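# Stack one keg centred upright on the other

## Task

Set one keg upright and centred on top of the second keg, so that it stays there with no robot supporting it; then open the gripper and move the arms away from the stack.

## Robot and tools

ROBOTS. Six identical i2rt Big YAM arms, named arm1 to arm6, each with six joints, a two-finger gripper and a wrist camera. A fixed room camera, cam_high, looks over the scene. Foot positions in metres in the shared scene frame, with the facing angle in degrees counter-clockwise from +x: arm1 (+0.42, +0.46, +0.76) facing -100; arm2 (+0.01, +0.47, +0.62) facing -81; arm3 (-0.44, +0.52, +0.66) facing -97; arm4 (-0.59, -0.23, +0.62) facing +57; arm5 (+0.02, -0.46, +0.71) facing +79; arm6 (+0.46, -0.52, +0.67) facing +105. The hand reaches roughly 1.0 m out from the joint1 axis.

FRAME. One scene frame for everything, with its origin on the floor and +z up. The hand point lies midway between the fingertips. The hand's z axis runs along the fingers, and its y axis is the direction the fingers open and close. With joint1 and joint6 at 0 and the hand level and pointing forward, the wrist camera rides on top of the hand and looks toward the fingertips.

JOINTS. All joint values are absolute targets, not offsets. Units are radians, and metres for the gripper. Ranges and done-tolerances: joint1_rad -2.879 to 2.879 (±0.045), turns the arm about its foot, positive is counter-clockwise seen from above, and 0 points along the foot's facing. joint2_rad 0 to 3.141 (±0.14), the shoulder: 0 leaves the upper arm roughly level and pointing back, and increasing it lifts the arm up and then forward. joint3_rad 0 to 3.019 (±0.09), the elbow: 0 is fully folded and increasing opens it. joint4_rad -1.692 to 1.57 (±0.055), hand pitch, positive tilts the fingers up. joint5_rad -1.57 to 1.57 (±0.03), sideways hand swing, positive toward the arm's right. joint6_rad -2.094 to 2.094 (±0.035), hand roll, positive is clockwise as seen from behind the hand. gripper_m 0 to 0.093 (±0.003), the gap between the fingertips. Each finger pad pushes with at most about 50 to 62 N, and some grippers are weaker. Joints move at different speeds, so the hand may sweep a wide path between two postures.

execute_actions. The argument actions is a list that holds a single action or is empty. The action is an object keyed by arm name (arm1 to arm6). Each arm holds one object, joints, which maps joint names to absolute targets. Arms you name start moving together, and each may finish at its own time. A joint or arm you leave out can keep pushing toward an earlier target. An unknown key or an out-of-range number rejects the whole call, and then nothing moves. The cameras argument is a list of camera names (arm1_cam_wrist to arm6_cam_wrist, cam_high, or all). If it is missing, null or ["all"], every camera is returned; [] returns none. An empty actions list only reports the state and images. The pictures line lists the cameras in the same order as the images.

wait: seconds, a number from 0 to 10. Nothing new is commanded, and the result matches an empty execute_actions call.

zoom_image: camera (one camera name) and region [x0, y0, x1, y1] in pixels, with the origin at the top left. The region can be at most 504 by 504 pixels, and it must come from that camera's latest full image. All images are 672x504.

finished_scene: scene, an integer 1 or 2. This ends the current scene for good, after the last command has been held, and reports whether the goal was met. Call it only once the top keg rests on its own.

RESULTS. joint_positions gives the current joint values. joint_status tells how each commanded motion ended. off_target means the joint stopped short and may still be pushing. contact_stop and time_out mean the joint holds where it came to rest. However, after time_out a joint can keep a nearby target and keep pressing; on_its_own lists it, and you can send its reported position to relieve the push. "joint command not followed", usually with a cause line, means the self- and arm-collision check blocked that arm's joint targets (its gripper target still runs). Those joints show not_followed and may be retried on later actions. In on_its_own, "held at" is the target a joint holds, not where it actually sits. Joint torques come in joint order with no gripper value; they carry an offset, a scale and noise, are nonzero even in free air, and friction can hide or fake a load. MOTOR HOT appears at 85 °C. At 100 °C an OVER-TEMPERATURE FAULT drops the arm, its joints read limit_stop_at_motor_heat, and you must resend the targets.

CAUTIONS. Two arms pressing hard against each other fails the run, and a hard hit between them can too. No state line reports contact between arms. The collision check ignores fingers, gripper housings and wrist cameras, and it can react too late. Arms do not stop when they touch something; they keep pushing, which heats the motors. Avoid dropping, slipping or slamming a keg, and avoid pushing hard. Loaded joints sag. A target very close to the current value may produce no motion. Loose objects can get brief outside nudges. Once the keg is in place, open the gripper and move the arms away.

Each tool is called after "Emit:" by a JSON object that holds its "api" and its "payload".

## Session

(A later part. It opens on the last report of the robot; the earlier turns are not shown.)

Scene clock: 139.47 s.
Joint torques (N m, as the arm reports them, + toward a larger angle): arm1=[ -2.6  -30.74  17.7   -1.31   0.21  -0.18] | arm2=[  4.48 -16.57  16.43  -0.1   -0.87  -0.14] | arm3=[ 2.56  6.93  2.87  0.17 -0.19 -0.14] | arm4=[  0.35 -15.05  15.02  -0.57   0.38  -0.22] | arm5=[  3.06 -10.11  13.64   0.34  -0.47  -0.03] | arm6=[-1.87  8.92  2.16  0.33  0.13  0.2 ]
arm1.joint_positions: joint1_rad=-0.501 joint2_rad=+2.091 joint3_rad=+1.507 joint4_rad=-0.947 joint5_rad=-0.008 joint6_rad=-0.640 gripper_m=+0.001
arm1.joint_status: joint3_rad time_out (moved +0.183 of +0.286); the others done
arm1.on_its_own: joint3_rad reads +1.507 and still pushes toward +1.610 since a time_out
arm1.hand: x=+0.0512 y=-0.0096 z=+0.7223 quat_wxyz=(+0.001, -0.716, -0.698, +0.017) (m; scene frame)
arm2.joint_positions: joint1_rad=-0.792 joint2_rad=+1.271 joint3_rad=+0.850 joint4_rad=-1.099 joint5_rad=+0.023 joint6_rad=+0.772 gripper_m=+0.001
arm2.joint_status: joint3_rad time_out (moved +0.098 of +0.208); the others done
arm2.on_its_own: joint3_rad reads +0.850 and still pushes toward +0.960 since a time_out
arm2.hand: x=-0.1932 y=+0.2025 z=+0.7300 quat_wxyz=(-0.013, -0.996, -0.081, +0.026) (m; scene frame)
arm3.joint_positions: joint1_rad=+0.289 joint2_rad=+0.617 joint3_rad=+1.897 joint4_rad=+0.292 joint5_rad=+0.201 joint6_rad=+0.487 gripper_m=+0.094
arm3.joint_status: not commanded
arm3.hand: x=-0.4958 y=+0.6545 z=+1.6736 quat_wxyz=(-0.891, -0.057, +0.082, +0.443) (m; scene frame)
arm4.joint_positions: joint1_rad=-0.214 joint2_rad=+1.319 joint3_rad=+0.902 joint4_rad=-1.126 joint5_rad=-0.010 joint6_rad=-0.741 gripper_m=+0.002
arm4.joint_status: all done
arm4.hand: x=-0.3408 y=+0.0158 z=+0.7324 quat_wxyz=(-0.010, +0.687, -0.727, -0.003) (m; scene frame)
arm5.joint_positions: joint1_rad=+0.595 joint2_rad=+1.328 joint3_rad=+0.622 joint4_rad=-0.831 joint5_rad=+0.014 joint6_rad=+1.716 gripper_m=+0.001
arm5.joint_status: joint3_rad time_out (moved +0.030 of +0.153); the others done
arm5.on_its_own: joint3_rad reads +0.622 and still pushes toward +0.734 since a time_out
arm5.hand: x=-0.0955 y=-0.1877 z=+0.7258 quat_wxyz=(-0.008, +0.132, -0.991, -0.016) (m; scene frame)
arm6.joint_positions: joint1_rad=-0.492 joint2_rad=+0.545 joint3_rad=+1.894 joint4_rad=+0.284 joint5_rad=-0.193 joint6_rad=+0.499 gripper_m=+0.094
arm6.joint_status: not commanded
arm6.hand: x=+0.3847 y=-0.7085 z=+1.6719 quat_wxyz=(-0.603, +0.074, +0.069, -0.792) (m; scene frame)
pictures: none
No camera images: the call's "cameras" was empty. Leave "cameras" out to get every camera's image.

Emit:
{"api": "execute_actions", "payload": {"actions": [{"arm1":{"joints":{"joint1_rad":-0.608,"joint2_rad":2.07,"joint3_rad":1.805,"joint4_rad":-1.04,"joint6_rad":-0.758}},"arm2":{"joints":{"joint1_rad":-0.95,"joint2_rad":1.36,"joint3_rad":1.09,"joint4_rad":-1.09,"joint6_rad":0.58}},"arm4":{"joints":{"joint1_rad":-0.025,"joint2_rad":1.1,"joint3_rad":0.855,"joint4_rad":-1.135,"joint6_rad":-0.572}},"arm5":{"joints":{"joint1_rad":0.828,"joint2_rad":1.4,"joint3_rad":0.84,"joint4_rad":-0.8,"joint6_rad":1.918}}}], "cameras": ["cam_high","arm2_cam_wrist","arm5_cam_wrist","arm4_cam_wrist","arm1_cam_wrist"]}}

Scene clock: 148.50 s.
Joint torques (N m, as the arm reports them, + toward a larger angle): arm1=[ -2.34 -34.34  18.35  -1.78   0.13   0.03] | arm2=[  3.33 -21.22  16.1   -0.38  -0.43  -0.05] | arm3=[ 1.47  7.84  2.72  0.11 -0.23 -0.1 ] | arm4=[  0.01 -12.37  15.66  -0.41   0.41  -0.11] | arm5=[  3.01 -13.37  13.25   0.18  -0.61   0.07] | arm6=[-1.84  8.91  2.16  0.34  0.13  0.2 ]
arm1.joint_positions: joint1_rad=-0.603 joint2_rad=+2.226 joint3_rad=+1.698 joint4_rad=-0.996 joint5_rad=-0.006 joint6_rad=-0.757 gripper_m=+0.001
arm1.joint_status: joint2_rad time_out (moved +0.135 of -0.021); joint3_rad time_out (moved +0.191 of +0.298); the others done
arm1.on_its_own: joint2_rad reads +2.226 and still pushes toward +2.070 since a time_out; joint3_rad reads +1.698 and still pushes toward +1.805 since a time_out
arm1.hand: x=-0.0305 y=-0.0050 z=+0.7052 quat_wxyz=(+0.005, -0.711, -0.703, +0.021) (m; scene frame)
arm2.joint_positions: joint1_rad=-0.978 joint2_rad=+1.450 joint3_rad=+0.977 joint4_rad=-1.070 joint5_rad=+0.013 joint6_rad=+0.571 gripper_m=+0.001
arm2.joint_status: joint3_rad time_out (moved +0.126 of +0.240); the others done
arm2.on_its_own: joint3_rad reads +0.977 and still pushes toward +1.089 since a time_out
arm2.hand: x=-0.2777 y=+0.2064 z=+0.7141 quat_wxyz=(-0.005, -0.996, -0.089, +0.016) (m; scene frame)
arm3.joint_positions: joint1_rad=+0.289 joint2_rad=+0.617 joint3_rad=+1.897 joint4_rad=+0.292 joint5_rad=+0.201 joint6_rad=+0.487 gripper_m=+0.094
arm3.joint_status: not commanded
arm3.hand: x=-0.4958 y=+0.6545 z=+1.6736 quat_wxyz=(-0.891, -0.057, +0.082, +0.443) (m; scene frame)
arm4.joint_positions: joint1_rad=-0.016 joint2_rad=+1.214 joint3_rad=+0.763 joint4_rad=-1.116 joint5_rad=-0.010 joint6_rad=-0.557 gripper_m=+0.002
arm4.joint_status: joint3_rad off_target (ended at +0.763, target +0.855); the others done
arm4.hand: x=-0.4231 y=+0.0175 z=+0.7156 quat_wxyz=(+0.003, +0.692, -0.722, -0.003) (m; scene frame)
arm5.joint_positions: joint1_rad=+0.806 joint2_rad=+1.486 joint3_rad=+0.723 joint4_rad=-0.798 joint5_rad=+0.017 joint6_rad=+1.911 gripper_m=+0.002
arm5.joint_status: joint3_rad time_out (moved +0.102 of +0.218); the others done
arm5.on_its_own: joint3_rad reads +0.723 and still pushes toward +0.836 since a time_out
arm5.hand: x=-0.1729 y=-0.1847 z=+0.7079 quat_wxyz=(-0.011, +0.140, -0.990, -0.007) (m; scene frame)
arm6.joint_positions: joint1_rad=-0.492 joint2_rad=+0.545 joint3_rad=+1.894 joint4_rad=+0.284 joint5_rad=-0.193 joint6_rad=+0.499 gripper_m=+0.094
arm6.joint_status: not commanded
arm6.hand: x=+0.3847 y=-0.7085 z=+1.6719 quat_wxyz=(-0.603, +0.074, +0.069, -0.792) (m; scene frame)
pictures: arm1_cam_wrist, arm2_cam_wrist, arm4_cam_wrist, arm5_cam_wrist, cam_high
Images, in order (width x height): arm1_cam_wrist 672x504, arm2_cam_wrist 672x504, arm4_cam_wrist 672x504, arm5_cam_wrist 672x504, cam_high 672x504.

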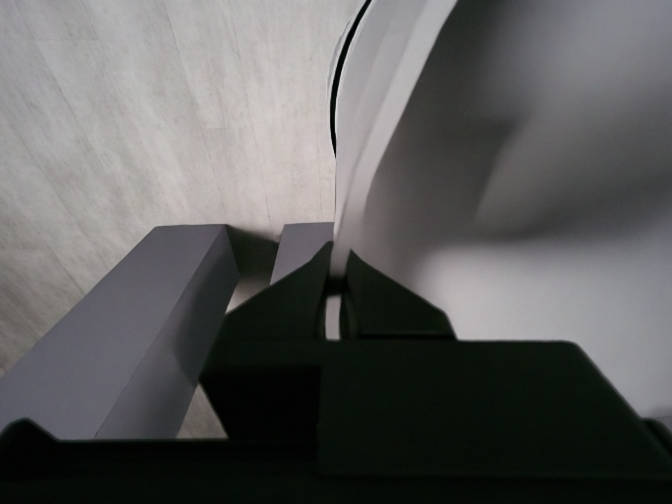

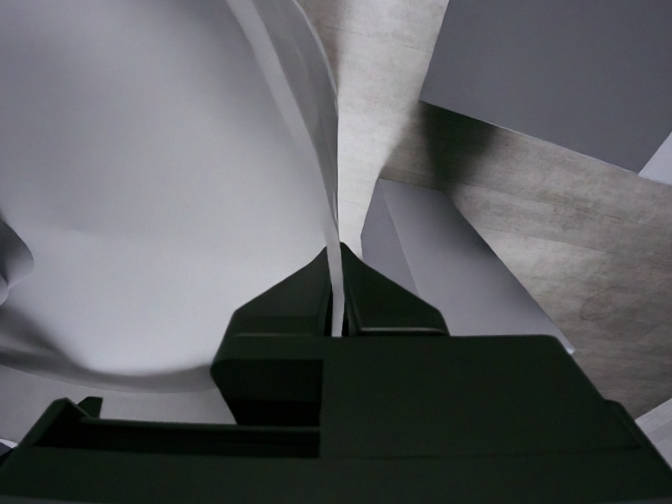

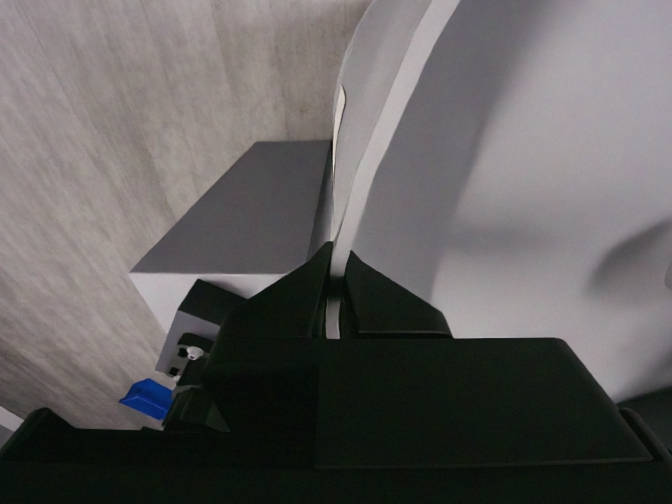

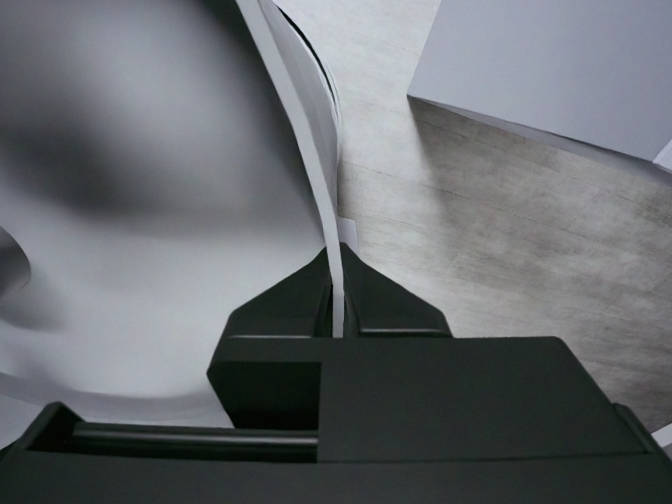

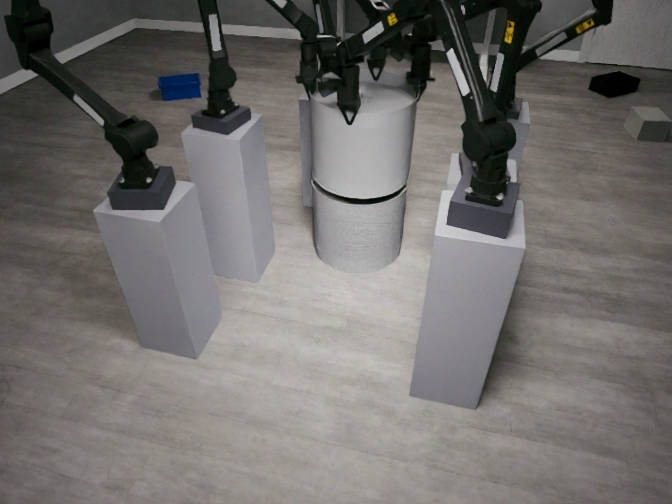

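Emit:
{"api": "execute_actions", "payload": {"actions": [{"arm1":{"joints":{"joint1_rad":-0.575,"joint2_rad":2.075,"joint3_rad":1.77,"joint4_rad":-0.99,"joint6_rad":-0.74}},"arm2":{"joints":{"joint1_rad":-0.93,"joint2_rad":1.405,"joint3_rad":1.04,"joint4_rad":-1.01,"joint6_rad":0.595}},"arm4":{"joints":{"joint1_rad":-0.065,"joint2_rad":1.17,"joint3_rad":0.81,"joint4_rad":-1.04,"joint6_rad":-0.6}},"arm5":{"joints":{"joint1_rad":0.775,"joint2_rad":1.43,"joint3_rad":0.785,"joint4_rad":-0.74,"joint6_rad":1.89}}}], "cameras": ["cam_high","arm2_cam_wrist","arm5_cam_wrist","arm4_cam_wrist","arm1_cam_wrist"]}}

Scene clock: 161.17 s.
Joint torques (N m, as the arm reports them, + toward a larger angle): arm1=[ -1.25 -34.98  15.69   0.2    0.49   0.08] | arm2=[  2.91 -20.54  13.96   1.65  -0.3   -0.13] | arm3=[ 2.02  7.64  2.91  0.27 -0.17 -0.09] | arm4=[ -0.13 -11.24  14.72  -0.11  -0.18   0.  ] | arm5=[  0.75 -12.84  11.42   1.42  -0.37   0.1 ] | arm6=[-1.84  8.91  2.17  0.33  0.13  0.2 ]
arm1.joint_positions: joint1_rad=-0.586 joint2_rad=+2.239 joint3_rad=+1.691 joint4_rad=-0.989 joint5_rad=-0.017 joint6_rad=-0.744 gripper_m=+0.001
arm1.joint_status: joint2_rad time_out (moved +0.013 of -0.151); the others done
arm1.on_its_own: joint2_rad reads +2.239 and still pushes toward +2.075 since a time_out
arm1.hand: x=-0.0186 y=-0.0115 z=+0.6948 quat_wxyz=(-0.001, -0.710, -0.704, +0.015) (m; scene frame)
arm2.joint_positions: joint1_rad=-0.951 joint2_rad=+1.489 joint3_rad=+0.954 joint4_rad=-1.039 joint5_rad=+0.009 joint6_rad=+0.592 gripper_m=+0.001
arm2.joint_status: all done
arm2.hand: x=-0.2672 y=+0.2009 z=+0.6921 quat_wxyz=(+0.003, -0.996, -0.092, +0.002) (m; scene frame)
arm3.joint_positions: joint1_rad=+0.289 joint2_rad=+0.617 joint3_rad=+1.897 joint4_rad=+0.292 joint5_rad=+0.201 joint6_rad=+0.487 gripper_m=+0.094
arm3.joint_status: not commanded
arm3.hand: x=-0.4958 y=+0.6545 z=+1.6736 quat_wxyz=(-0.891, -0.057, +0.082, +0.443) (m; scene frame)
arm4.joint_positions: joint1_rad=-0.053 joint2_rad=+1.262 joint3_rad=+0.725 joint4_rad=-1.031 joint5_rad=+0.004 joint6_rad=-0.595 gripper_m=+0.002
arm4.joint_status: all done
arm4.hand: x=-0.4105 y=+0.0114 z=+0.6895 quat_wxyz=(+0.002, +0.692, -0.721, +0.004) (m; scene frame)
arm5.joint_positions: joint1_rad=+0.780 joint2_rad=+1.508 joint3_rad=+0.695 joint4_rad=-0.769 joint5_rad=+0.011 joint6_rad=+1.880 gripper_m=+0.002
arm5.joint_status: joint3_rad off_target (ended at +0.695, target +0.785); the others done
arm5.on_its_own: joint3_rad reads +0.695 and still pushes toward +0.785 since a time_out
arm5.hand: x=-0.1603 y=-0.1891 z=+0.6935 quat_wxyz=(-0.013, +0.142, -0.990, +0.005) (m; scene frame)
arm6.joint_positions: joint1_rad=-0.492 joint2_rad=+0.545 joint3_rad=+1.894 joint4_rad=+0.284 joint5_rad=-0.193 joint6_rad=+0.499 gripper_m=+0.094
arm6.joint_status: not commanded
arm6.hand: x=+0.3847 y=-0.7085 z=+1.6719 quat_wxyz=(-0.603, +0.074, +0.069, -0.792) (m; scene frame)
pictures: arm1_cam_wrist, arm2_cam_wrist, arm4_cam_wrist, arm5_cam_wrist, cam_high
Images, in order (width x height): arm1_cam_wrist 672x504, arm2_cam_wrist 672x504, arm4_cam_wrist 672x504, arm5_cam_wrist 672x504, cam_high 672x504.

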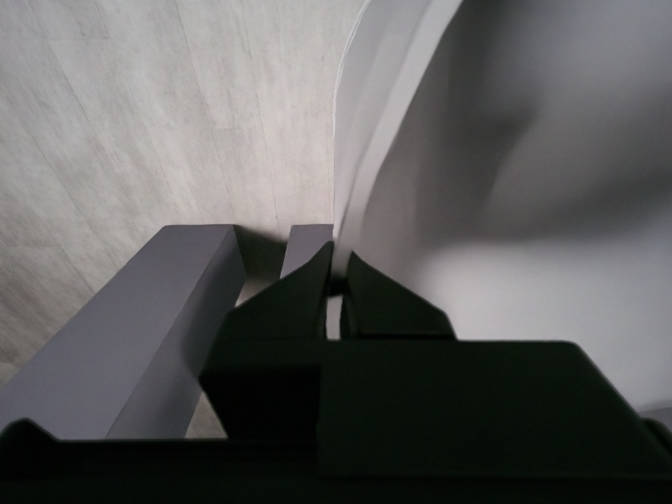

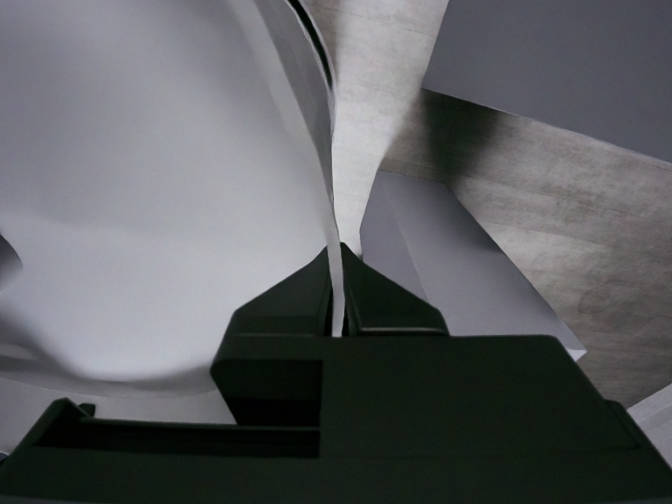

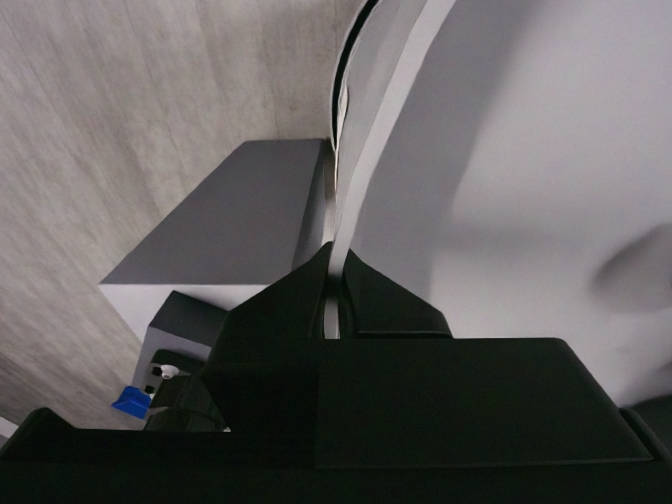

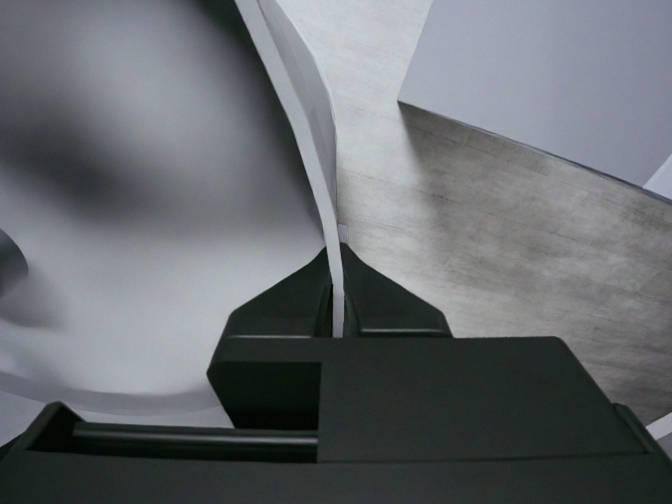

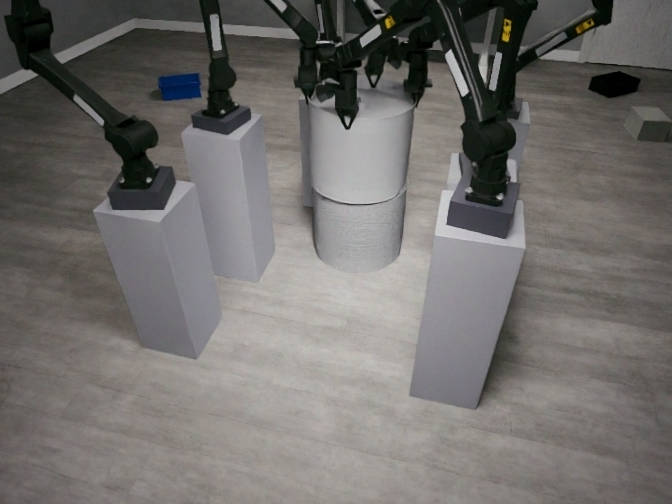

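Overshot; go halfway back.

Emit:
{"api": "execute_actions", "payload": {"actions": [{"arm1":{"joints":{"joint1_rad":-0.605,"joint2_rad":2.115}},"arm2":{"joints":{"joint1_rad":-0.96}},"arm4":{"joints":{"joint1_rad":-0.03,"joint2_rad":1.15}},"arm5":{"joints":{"joint1_rad":0.8,"joint2_rad":1.46,"joint3_rad":0.8}}}], "cameras": ["arm2_cam_wrist","arm5_cam_wrist","arm4_cam_wrist","arm1_cam_wrist"]}}

Scene clock: 169.80 s.
Joint torques (N m, as the arm reports them, + toward a larger angle): arm1=[ -2.92 -32.76  15.63  -0.22   0.17   0.11] | arm2=[  1.68 -20.66  13.88   1.52  -0.37  -0.01] | arm3=[ 1.61  8.08  2.59  0.38 -0.2  -0.15] | arm4=[  1.53 -12.57  14.71  -0.12   0.18  -0.03] | arm5=[  2.56 -12.47  12.33   0.34  -0.3    0.09] | arm6=[-1.84  8.93  2.17  0.33  0.13  0.2 ]
arm1.joint_positions: joint1_rad=-0.592 joint2_rad=+2.251 joint3_rad=+1.691 joint4_rad=-0.980 joint5_rad=-0.007 joint6_rad=-0.747 gripper_m=+0.001
arm1.joint_status: all done
arm1.hand: x=-0.0226 y=-0.0073 z=+0.6875 quat_wxyz=(+0.004, -0.711, -0.703, +0.013) (m; scene frame)
arm2.joint_positions: joint1_rad=-0.962 joint2_rad=+1.489 joint3_rad=+0.954 joint4_rad=-1.034 joint5_rad=+0.012 joint6_rad=+0.584 gripper_m=+0.001
arm2.joint_status: all done
arm2.hand: x=-0.2715 y=+0.2038 z=+0.6921 quat_wxyz=(+0.003, -0.996, -0.090, +0.005) (m; scene frame)
arm3.joint_positions: joint1_rad=+0.289 joint2_rad=+0.617 joint3_rad=+1.897 joint4_rad=+0.292 joint5_rad=+0.201 joint6_rad=+0.487 gripper_m=+0.094
arm3.joint_status: not commanded
arm3.hand: x=-0.4958 y=+0.6545 z=+1.6736 quat_wxyz=(-0.891, -0.057, +0.082, +0.443) (m; scene frame)
arm4.joint_positions: joint1_rad=-0.042 joint2_rad=+1.262 joint3_rad=+0.725 joint4_rad=-1.031 joint5_rad=-0.005 joint6_rad=-0.592 gripper_m=+0.002
arm4.joint_status: all done
arm4.hand: x=-0.4145 y=+0.0144 z=+0.6895 quat_wxyz=(+0.003, +0.696, -0.718, +0.000) (m; scene frame)
arm5.joint_positions: joint1_rad=+0.783 joint2_rad=+1.530 joint3_rad=+0.695 joint4_rad=-0.742 joint5_rad=+0.009 joint6_rad=+1.880 gripper_m=+0.002
arm5.joint_status: joint3_rad time_out (moved +0.000 of +0.105); the others done
arm5.on_its_own: joint3_rad reads +0.695 and still pushes toward +0.800 since a time_out
arm5.hand: x=-0.1634 y=-0.1872 z=+0.6865 quat_wxyz=(-0.011, +0.144, -0.989, +0.003) (m; scene frame)
arm6.joint_positions: joint1_rad=-0.492 joint2_rad=+0.545 joint3_rad=+1.894 joint4_rad=+0.284 joint5_rad=-0.193 joint6_rad=+0.499 gripper_m=+0.094
arm6.joint_status: not commanded
arm6.hand: x=+0.3847 y=-0.7085 z=+1.6719 quat_wxyz=(-0.603, +0.074, +0.069, -0.792) (m; scene frame)
pictures: arm1_cam_wrist, arm2_cam_wrist, arm4_cam_wrist, arm5_cam_wrist
Images, in order (width x height): arm1_cam_wrist 672x504, arm2_cam_wrist 672x504, arm4_cam_wrist 672x504, arm5_cam_wrist 672x504.

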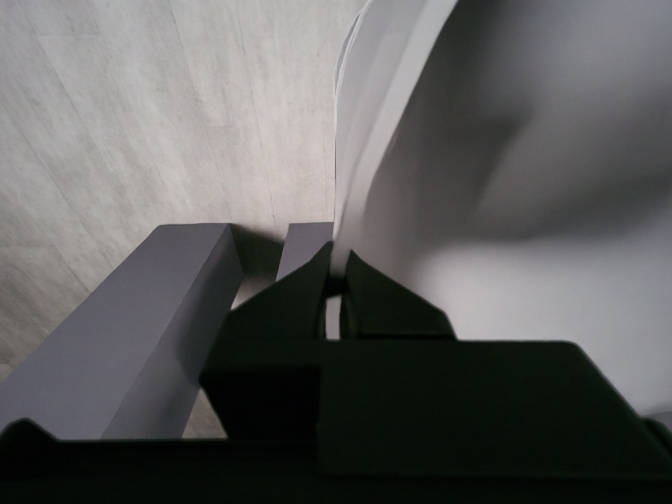

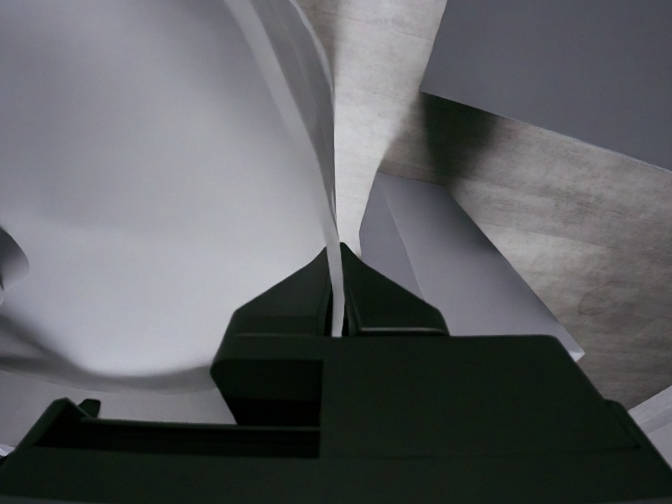

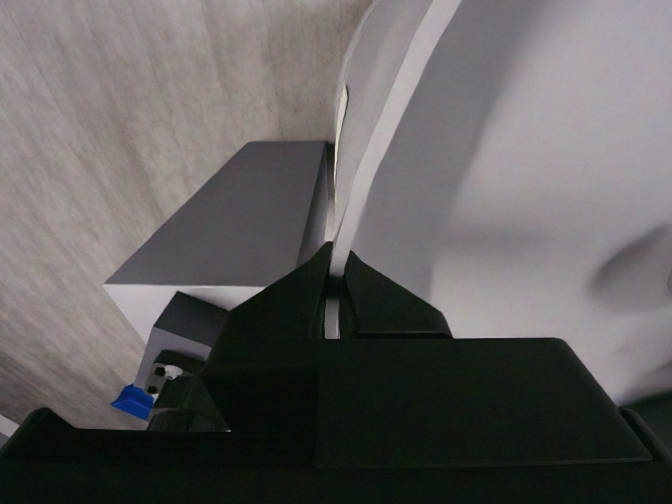

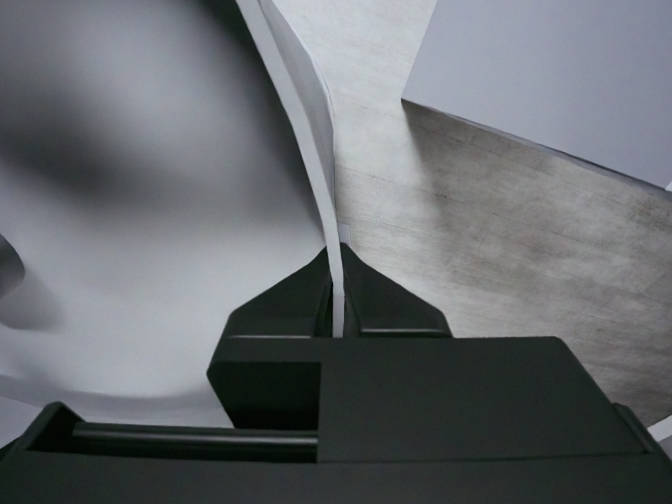

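Emit:
{"api": "execute_actions", "payload": {"actions": [{"arm1":{"joints":{"joint1_rad":-0.592,"joint2_rad":2.23,"joint3_rad":1.71}},"arm2":{"joints":{"joint2_rad":1.48,"joint3_rad":0.96}},"arm4":{"joints":{"joint1_rad":-0.042,"joint2_rad":1.25,"joint3_rad":0.74,"joint4_rad":-1.01}},"arm5":{"joints":{"joint1_rad":0.783,"joint2_rad":1.525,"joint3_rad":0.72,"joint4_rad":-0.72}}}], "cameras": ["arm1_cam_wrist","arm4_cam_wrist"]}}

Emit:
{"api": "execute_actions", "payload": {"actions": [{"arm1":{"joints":{"gripper_m":0.08}},"arm2":{"joints":{"gripper_m":0.08}},"arm4":{"joints":{"gripper_m":0.08}},"arm5":{"joints":{"gripper_m":0.08}}}], "cameras": []}}

Emit:
{"api": "execute_actions", "payload": {"actions": [{"arm1":{"joints":{"joint2_rad":1.9,"joint4_rad":-1.35}},"arm2":{"joints":{"joint2_rad":1.1,"joint3_rad":1.0,"joint4_rad":-1.4}},"arm4":{"joints":{"joint2_rad":0.9,"joint3_rad":0.87,"joint4_rad":-1.45}},"arm5":{"joints":{"joint2_rad":1.08,"joint3_rad":0.75,"joint4_rad":-1.15}}}], "cameras": ["cam_high"]}}

Scene clock: 183.50 s.
Joint torques (N m, as the arm reports them, + toward a larger angle): arm1=[ -1.83 -24.76  10.47  -0.8    0.26   0.15] | arm2=[  1.49 -15.26   8.53   0.25  -0.21   0.01] | arm3=[ 1.61  7.77  2.78  0.17 -0.18 -0.07] | arm4=[ 0.44 -7.32 10.85 -0.44 -0.09 -0.03] | arm5=[  0.93 -10.65   7.03   0.3   -0.2    0.13] | arm6=[-1.83  8.94  2.17  0.34  0.13  0.2 ]
arm1.joint_positions: joint1_rad=-0.592 joint2_rad=+2.268 joint3_rad=+1.689 joint4_rad=-0.967 joint5_rad=-0.010 joint6_rad=-0.750 gripper_m=+0.001
arm1.joint_status: all done
arm1.hand: x=-0.0215 y=-0.0066 z=+0.6764 quat_wxyz=(+0.003, -0.710, -0.705, +0.010) (m; scene frame)
arm2.joint_positions: joint1_rad=-0.964 joint2_rad=+1.510 joint3_rad=+0.942 joint4_rad=-1.003 joint5_rad=+0.005 joint6_rad=+0.579 gripper_m=+0.001
arm2.joint_status: all done
arm2.hand: x=-0.2718 y=+0.2026 z=+0.6807 quat_wxyz=(+0.001, -0.996, -0.092, +0.002) (m; scene frame)
arm3.joint_positions: joint1_rad=+0.289 joint2_rad=+0.617 joint3_rad=+1.897 joint4_rad=+0.292 joint5_rad=+0.201 joint6_rad=+0.487 gripper_m=+0.094
arm3.joint_status: not commanded
arm3.hand: x=-0.4958 y=+0.6545 z=+1.6736 quat_wxyz=(-0.891, -0.057, +0.082, +0.443) (m; scene frame)
arm4.joint_positions: joint1_rad=-0.041 joint2_rad=+1.284 joint3_rad=+0.696 joint4_rad=-0.991 joint5_rad=+0.002 joint6_rad=-0.592 gripper_m=+0.002
arm4.joint_status: all done
arm4.hand: x=-0.4163 y=+0.0100 z=+0.6744 quat_wxyz=(+0.007, +0.696, -0.718, +0.004) (m; scene frame)
arm5.joint_positions: joint1_rad=+0.786 joint2_rad=+1.565 joint3_rad=+0.689 joint4_rad=-0.722 joint5_rad=+0.006 joint6_rad=+1.878 gripper_m=+0.002
arm5.joint_status: all done
arm5.hand: x=-0.1624 y=-0.1907 z=+0.6745 quat_wxyz=(-0.015, +0.146, -0.989, +0.013) (m; scene frame)
arm6.joint_positions: joint1_rad=-0.492 joint2_rad=+0.545 joint3_rad=+1.894 joint4_rad=+0.284 joint5_rad=-0.193 joint6_rad=+0.499 gripper_m=+0.094
arm6.joint_status: not commanded
arm6.hand: x=+0.3847 y=-0.7085 z=+1.6719 quat_wxyz=(-0.603, +0.074, +0.069, -0.792) (m; scene frame)
pictures: arm1_cam_wrist, arm4_cam_wrist
Images, in order (width x height): arm1_cam_wrist 672x504, arm4_cam_wrist 672x504.

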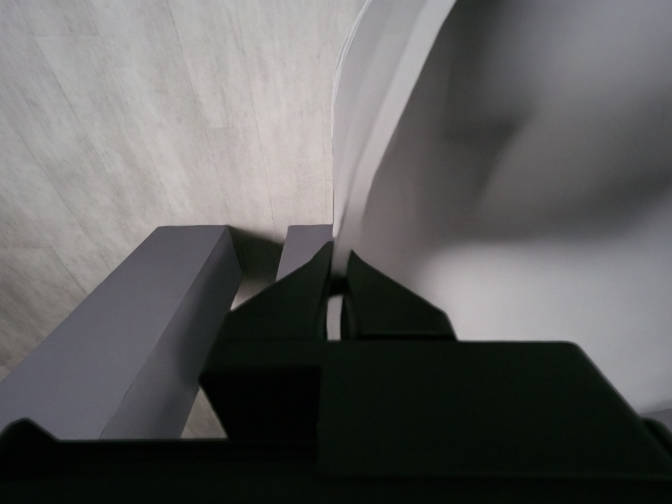

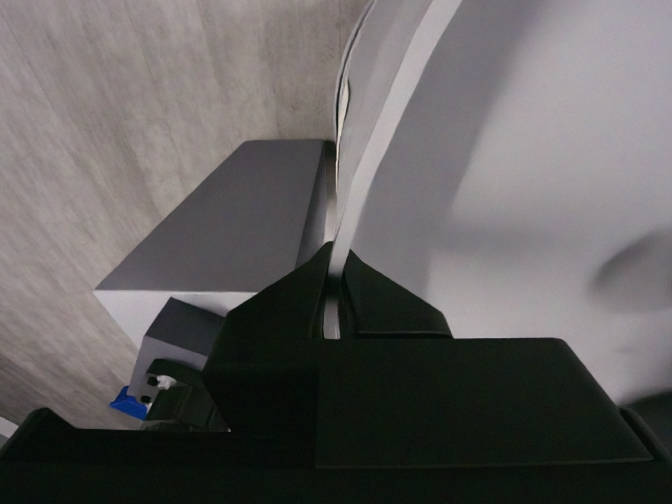

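Scene clock: 184.20 s.
Joint torques (N m, as the arm reports them, + toward a larger angle): arm1=[ -1.99 -20.63  10.71  -0.09   0.     0.15] | arm2=[  2.01 -13.11   8.74   0.42  -0.1   -0.01] | arm3=[ 1.7   7.21  2.56  0.14 -0.16 -0.11] | arm4=[ 0.66 -5.55 10.68  0.02  0.07 -0.03] | arm5=[ 0.72 -8.55  7.33  0.33 -0.01  0.08] | arm6=[-1.82  8.91  2.16  0.33  0.13  0.2 ]
arm1.joint_positions: joint1_rad=-0.592 joint2_rad=+2.222 joint3_rad=+1.689 joint4_rad=-0.982 joint5_rad=-0.002 joint6_rad=-0.750 gripper_m=+0.080
arm1.joint_status: all done
arm1.hand: x=-0.0258 y=-0.0098 z=+0.7046 quat_wxyz=(+0.006, -0.709, -0.704, +0.025) (m; scene frame)
arm2.joint_positions: joint1_rad=-0.964 joint2_rad=+1.495 joint3_rad=+0.942 joint4_rad=-1.003 joint5_rad=+0.002 joint6_rad=+0.580 gripper_m=+0.080
arm2.joint_status: all done
arm2.hand: x=-0.2722 y=+0.2015 z=+0.6863 quat_wxyz=(-0.005, -0.996, -0.091, +0.007) (m; scene frame)
arm3.joint_positions: joint1_rad=+0.289 joint2_rad=+0.617 joint3_rad=+1.897 joint4_rad=+0.292 joint5_rad=+0.201 joint6_rad=+0.487 gripper_m=+0.094
arm3.joint_status: not commanded
arm3.hand: x=-0.4958 y=+0.6545 z=+1.6736 quat_wxyz=(-0.891, -0.057, +0.082, +0.443) (m; scene frame)
arm4.joint_positions: joint1_rad=-0.041 joint2_rad=+1.265 joint3_rad=+0.699 joint4_rad=-1.003 joint5_rad=-0.002 joint6_rad=-0.592 gripper_m=+0.080
arm4.joint_status: all done
arm4.hand: x=-0.4172 y=+0.0101 z=+0.6805 quat_wxyz=(+0.003, +0.696, -0.718, +0.001) (m; scene frame)
arm5.joint_positions: joint1_rad=+0.786 joint2_rad=+1.533 joint3_rad=+0.690 joint4_rad=-0.722 joint5_rad=+0.002 joint6_rad=+1.881 gripper_m=+0.080
arm5.joint_status: all done
arm5.hand: x=-0.1660 y=-0.1869 z=+0.6842 quat_wxyz=(-0.006, +0.145, -0.989, -0.001) (m; scene frame)
arm6.joint_positions: joint1_rad=-0.492 joint2_rad=+0.545 joint3_rad=+1.894 joint4_rad=+0.284 joint5_rad=-0.193 joint6_rad=+0.499 gripper_m=+0.094
arm6.joint_status: not commanded
arm6.hand: x=+0.3847 y=-0.7085 z=+1.6719 quat_wxyz=(-0.603, +0.074, +0.069, -0.792) (m; scene frame)
pictures: none
No camera images: the call's "cameras" was empty. Leave "cameras" out to get every camera's image.

Scene clock: 185.67 s.
Joint torques (N m, as the arm reports them, + toward a larger angle): arm1=[ -1.96 -18.29  11.28  -0.1    0.     0.15] | arm2=[ 1.25 -5.46 11.36  0.1  -0.08  0.  ] | arm3=[ 1.89  7.47  2.69  0.3  -0.17 -0.11] | arm4=[ 0.65 -1.33 11.56  0.05  0.07 -0.03] | arm5=[ 0.65 -3.37 10.06  0.05  0.    0.08] | arm6=[-1.86  8.95  2.16  0.34  0.13  0.2 ]
arm1.joint_positions: joint1_rad=-0.592 joint2_rad=+1.896 joint3_rad=+1.699 joint4_rad=-1.342 joint5_rad=-0.002 joint6_rad=-0.750 gripper_m=+0.080
arm1.joint_status: all done
arm1.hand: x=+0.0160 y=+0.0297 z=+0.9013 quat_wxyz=(+0.007, -0.710, -0.704, +0.014) (m; scene frame)
arm2.joint_positions: joint1_rad=-0.964 joint2_rad=+1.093 joint3_rad=+0.961 joint4_rad=-1.384 joint5_rad=+0.002 joint6_rad=+0.580 gripper_m=+0.080
arm2.joint_status: all done
arm2.hand: x=-0.2072 y=+0.2637 z=+0.8214 quat_wxyz=(-0.017, -0.995, -0.091, +0.023) (m; scene frame)
arm3.joint_positions: joint1_rad=+0.289 joint2_rad=+0.617 joint3_rad=+1.897 joint4_rad=+0.292 joint5_rad=+0.201 joint6_rad=+0.487 gripper_m=+0.094
arm3.joint_status: not commanded
arm3.hand: x=-0.4958 y=+0.6545 z=+1.6736 quat_wxyz=(-0.891, -0.057, +0.082, +0.443) (m; scene frame)
arm4.joint_positions: joint1_rad=-0.041 joint2_rad=+0.892 joint3_rad=+0.838 joint4_rad=-1.442 joint5_rad=-0.002 joint6_rad=-0.592 gripper_m=+0.080
arm4.joint_status: all done
arm4.hand: x=-0.4512 y=-0.0364 z=+0.8215 quat_wxyz=(-0.033, +0.695, -0.718, -0.005) (m; scene frame)
arm5.joint_positions: joint1_rad=+0.786 joint2_rad=+1.071 joint3_rad=+0.711 joint4_rad=-1.142 joint5_rad=+0.002 joint6_rad=+1.881 gripper_m=+0.080
arm5.joint_status: all done
arm5.hand: x=-0.1358 y=-0.2330 z=+0.8200 quat_wxyz=(+0.008, +0.145, -0.989, -0.029) (m; scene frame)
arm6.joint_positions: joint1_rad=-0.492 joint2_rad=+0.545 joint3_rad=+1.894 joint4_rad=+0.284 joint5_rad=-0.193 joint6_rad=+0.499 gripper_m=+0.094
arm6.joint_status: not commanded
arm6.hand: x=+0.3847 y=-0.7085 z=+1.6719 quat_wxyz=(-0.603, +0.074, +0.069, -0.792) (m; scene frame)
pictures: cam_high
Images, in order (width x height): cam_high 672x504.

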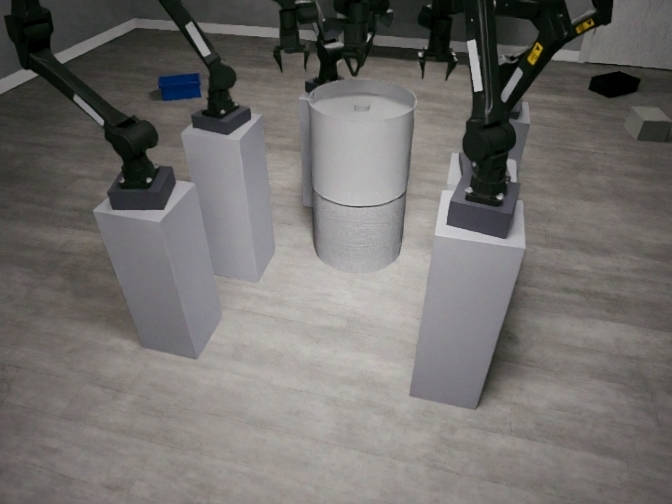

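Emit:
{"api": "finished_scene", "payload": {"scene": 2}}

The scene is finished: the task was done.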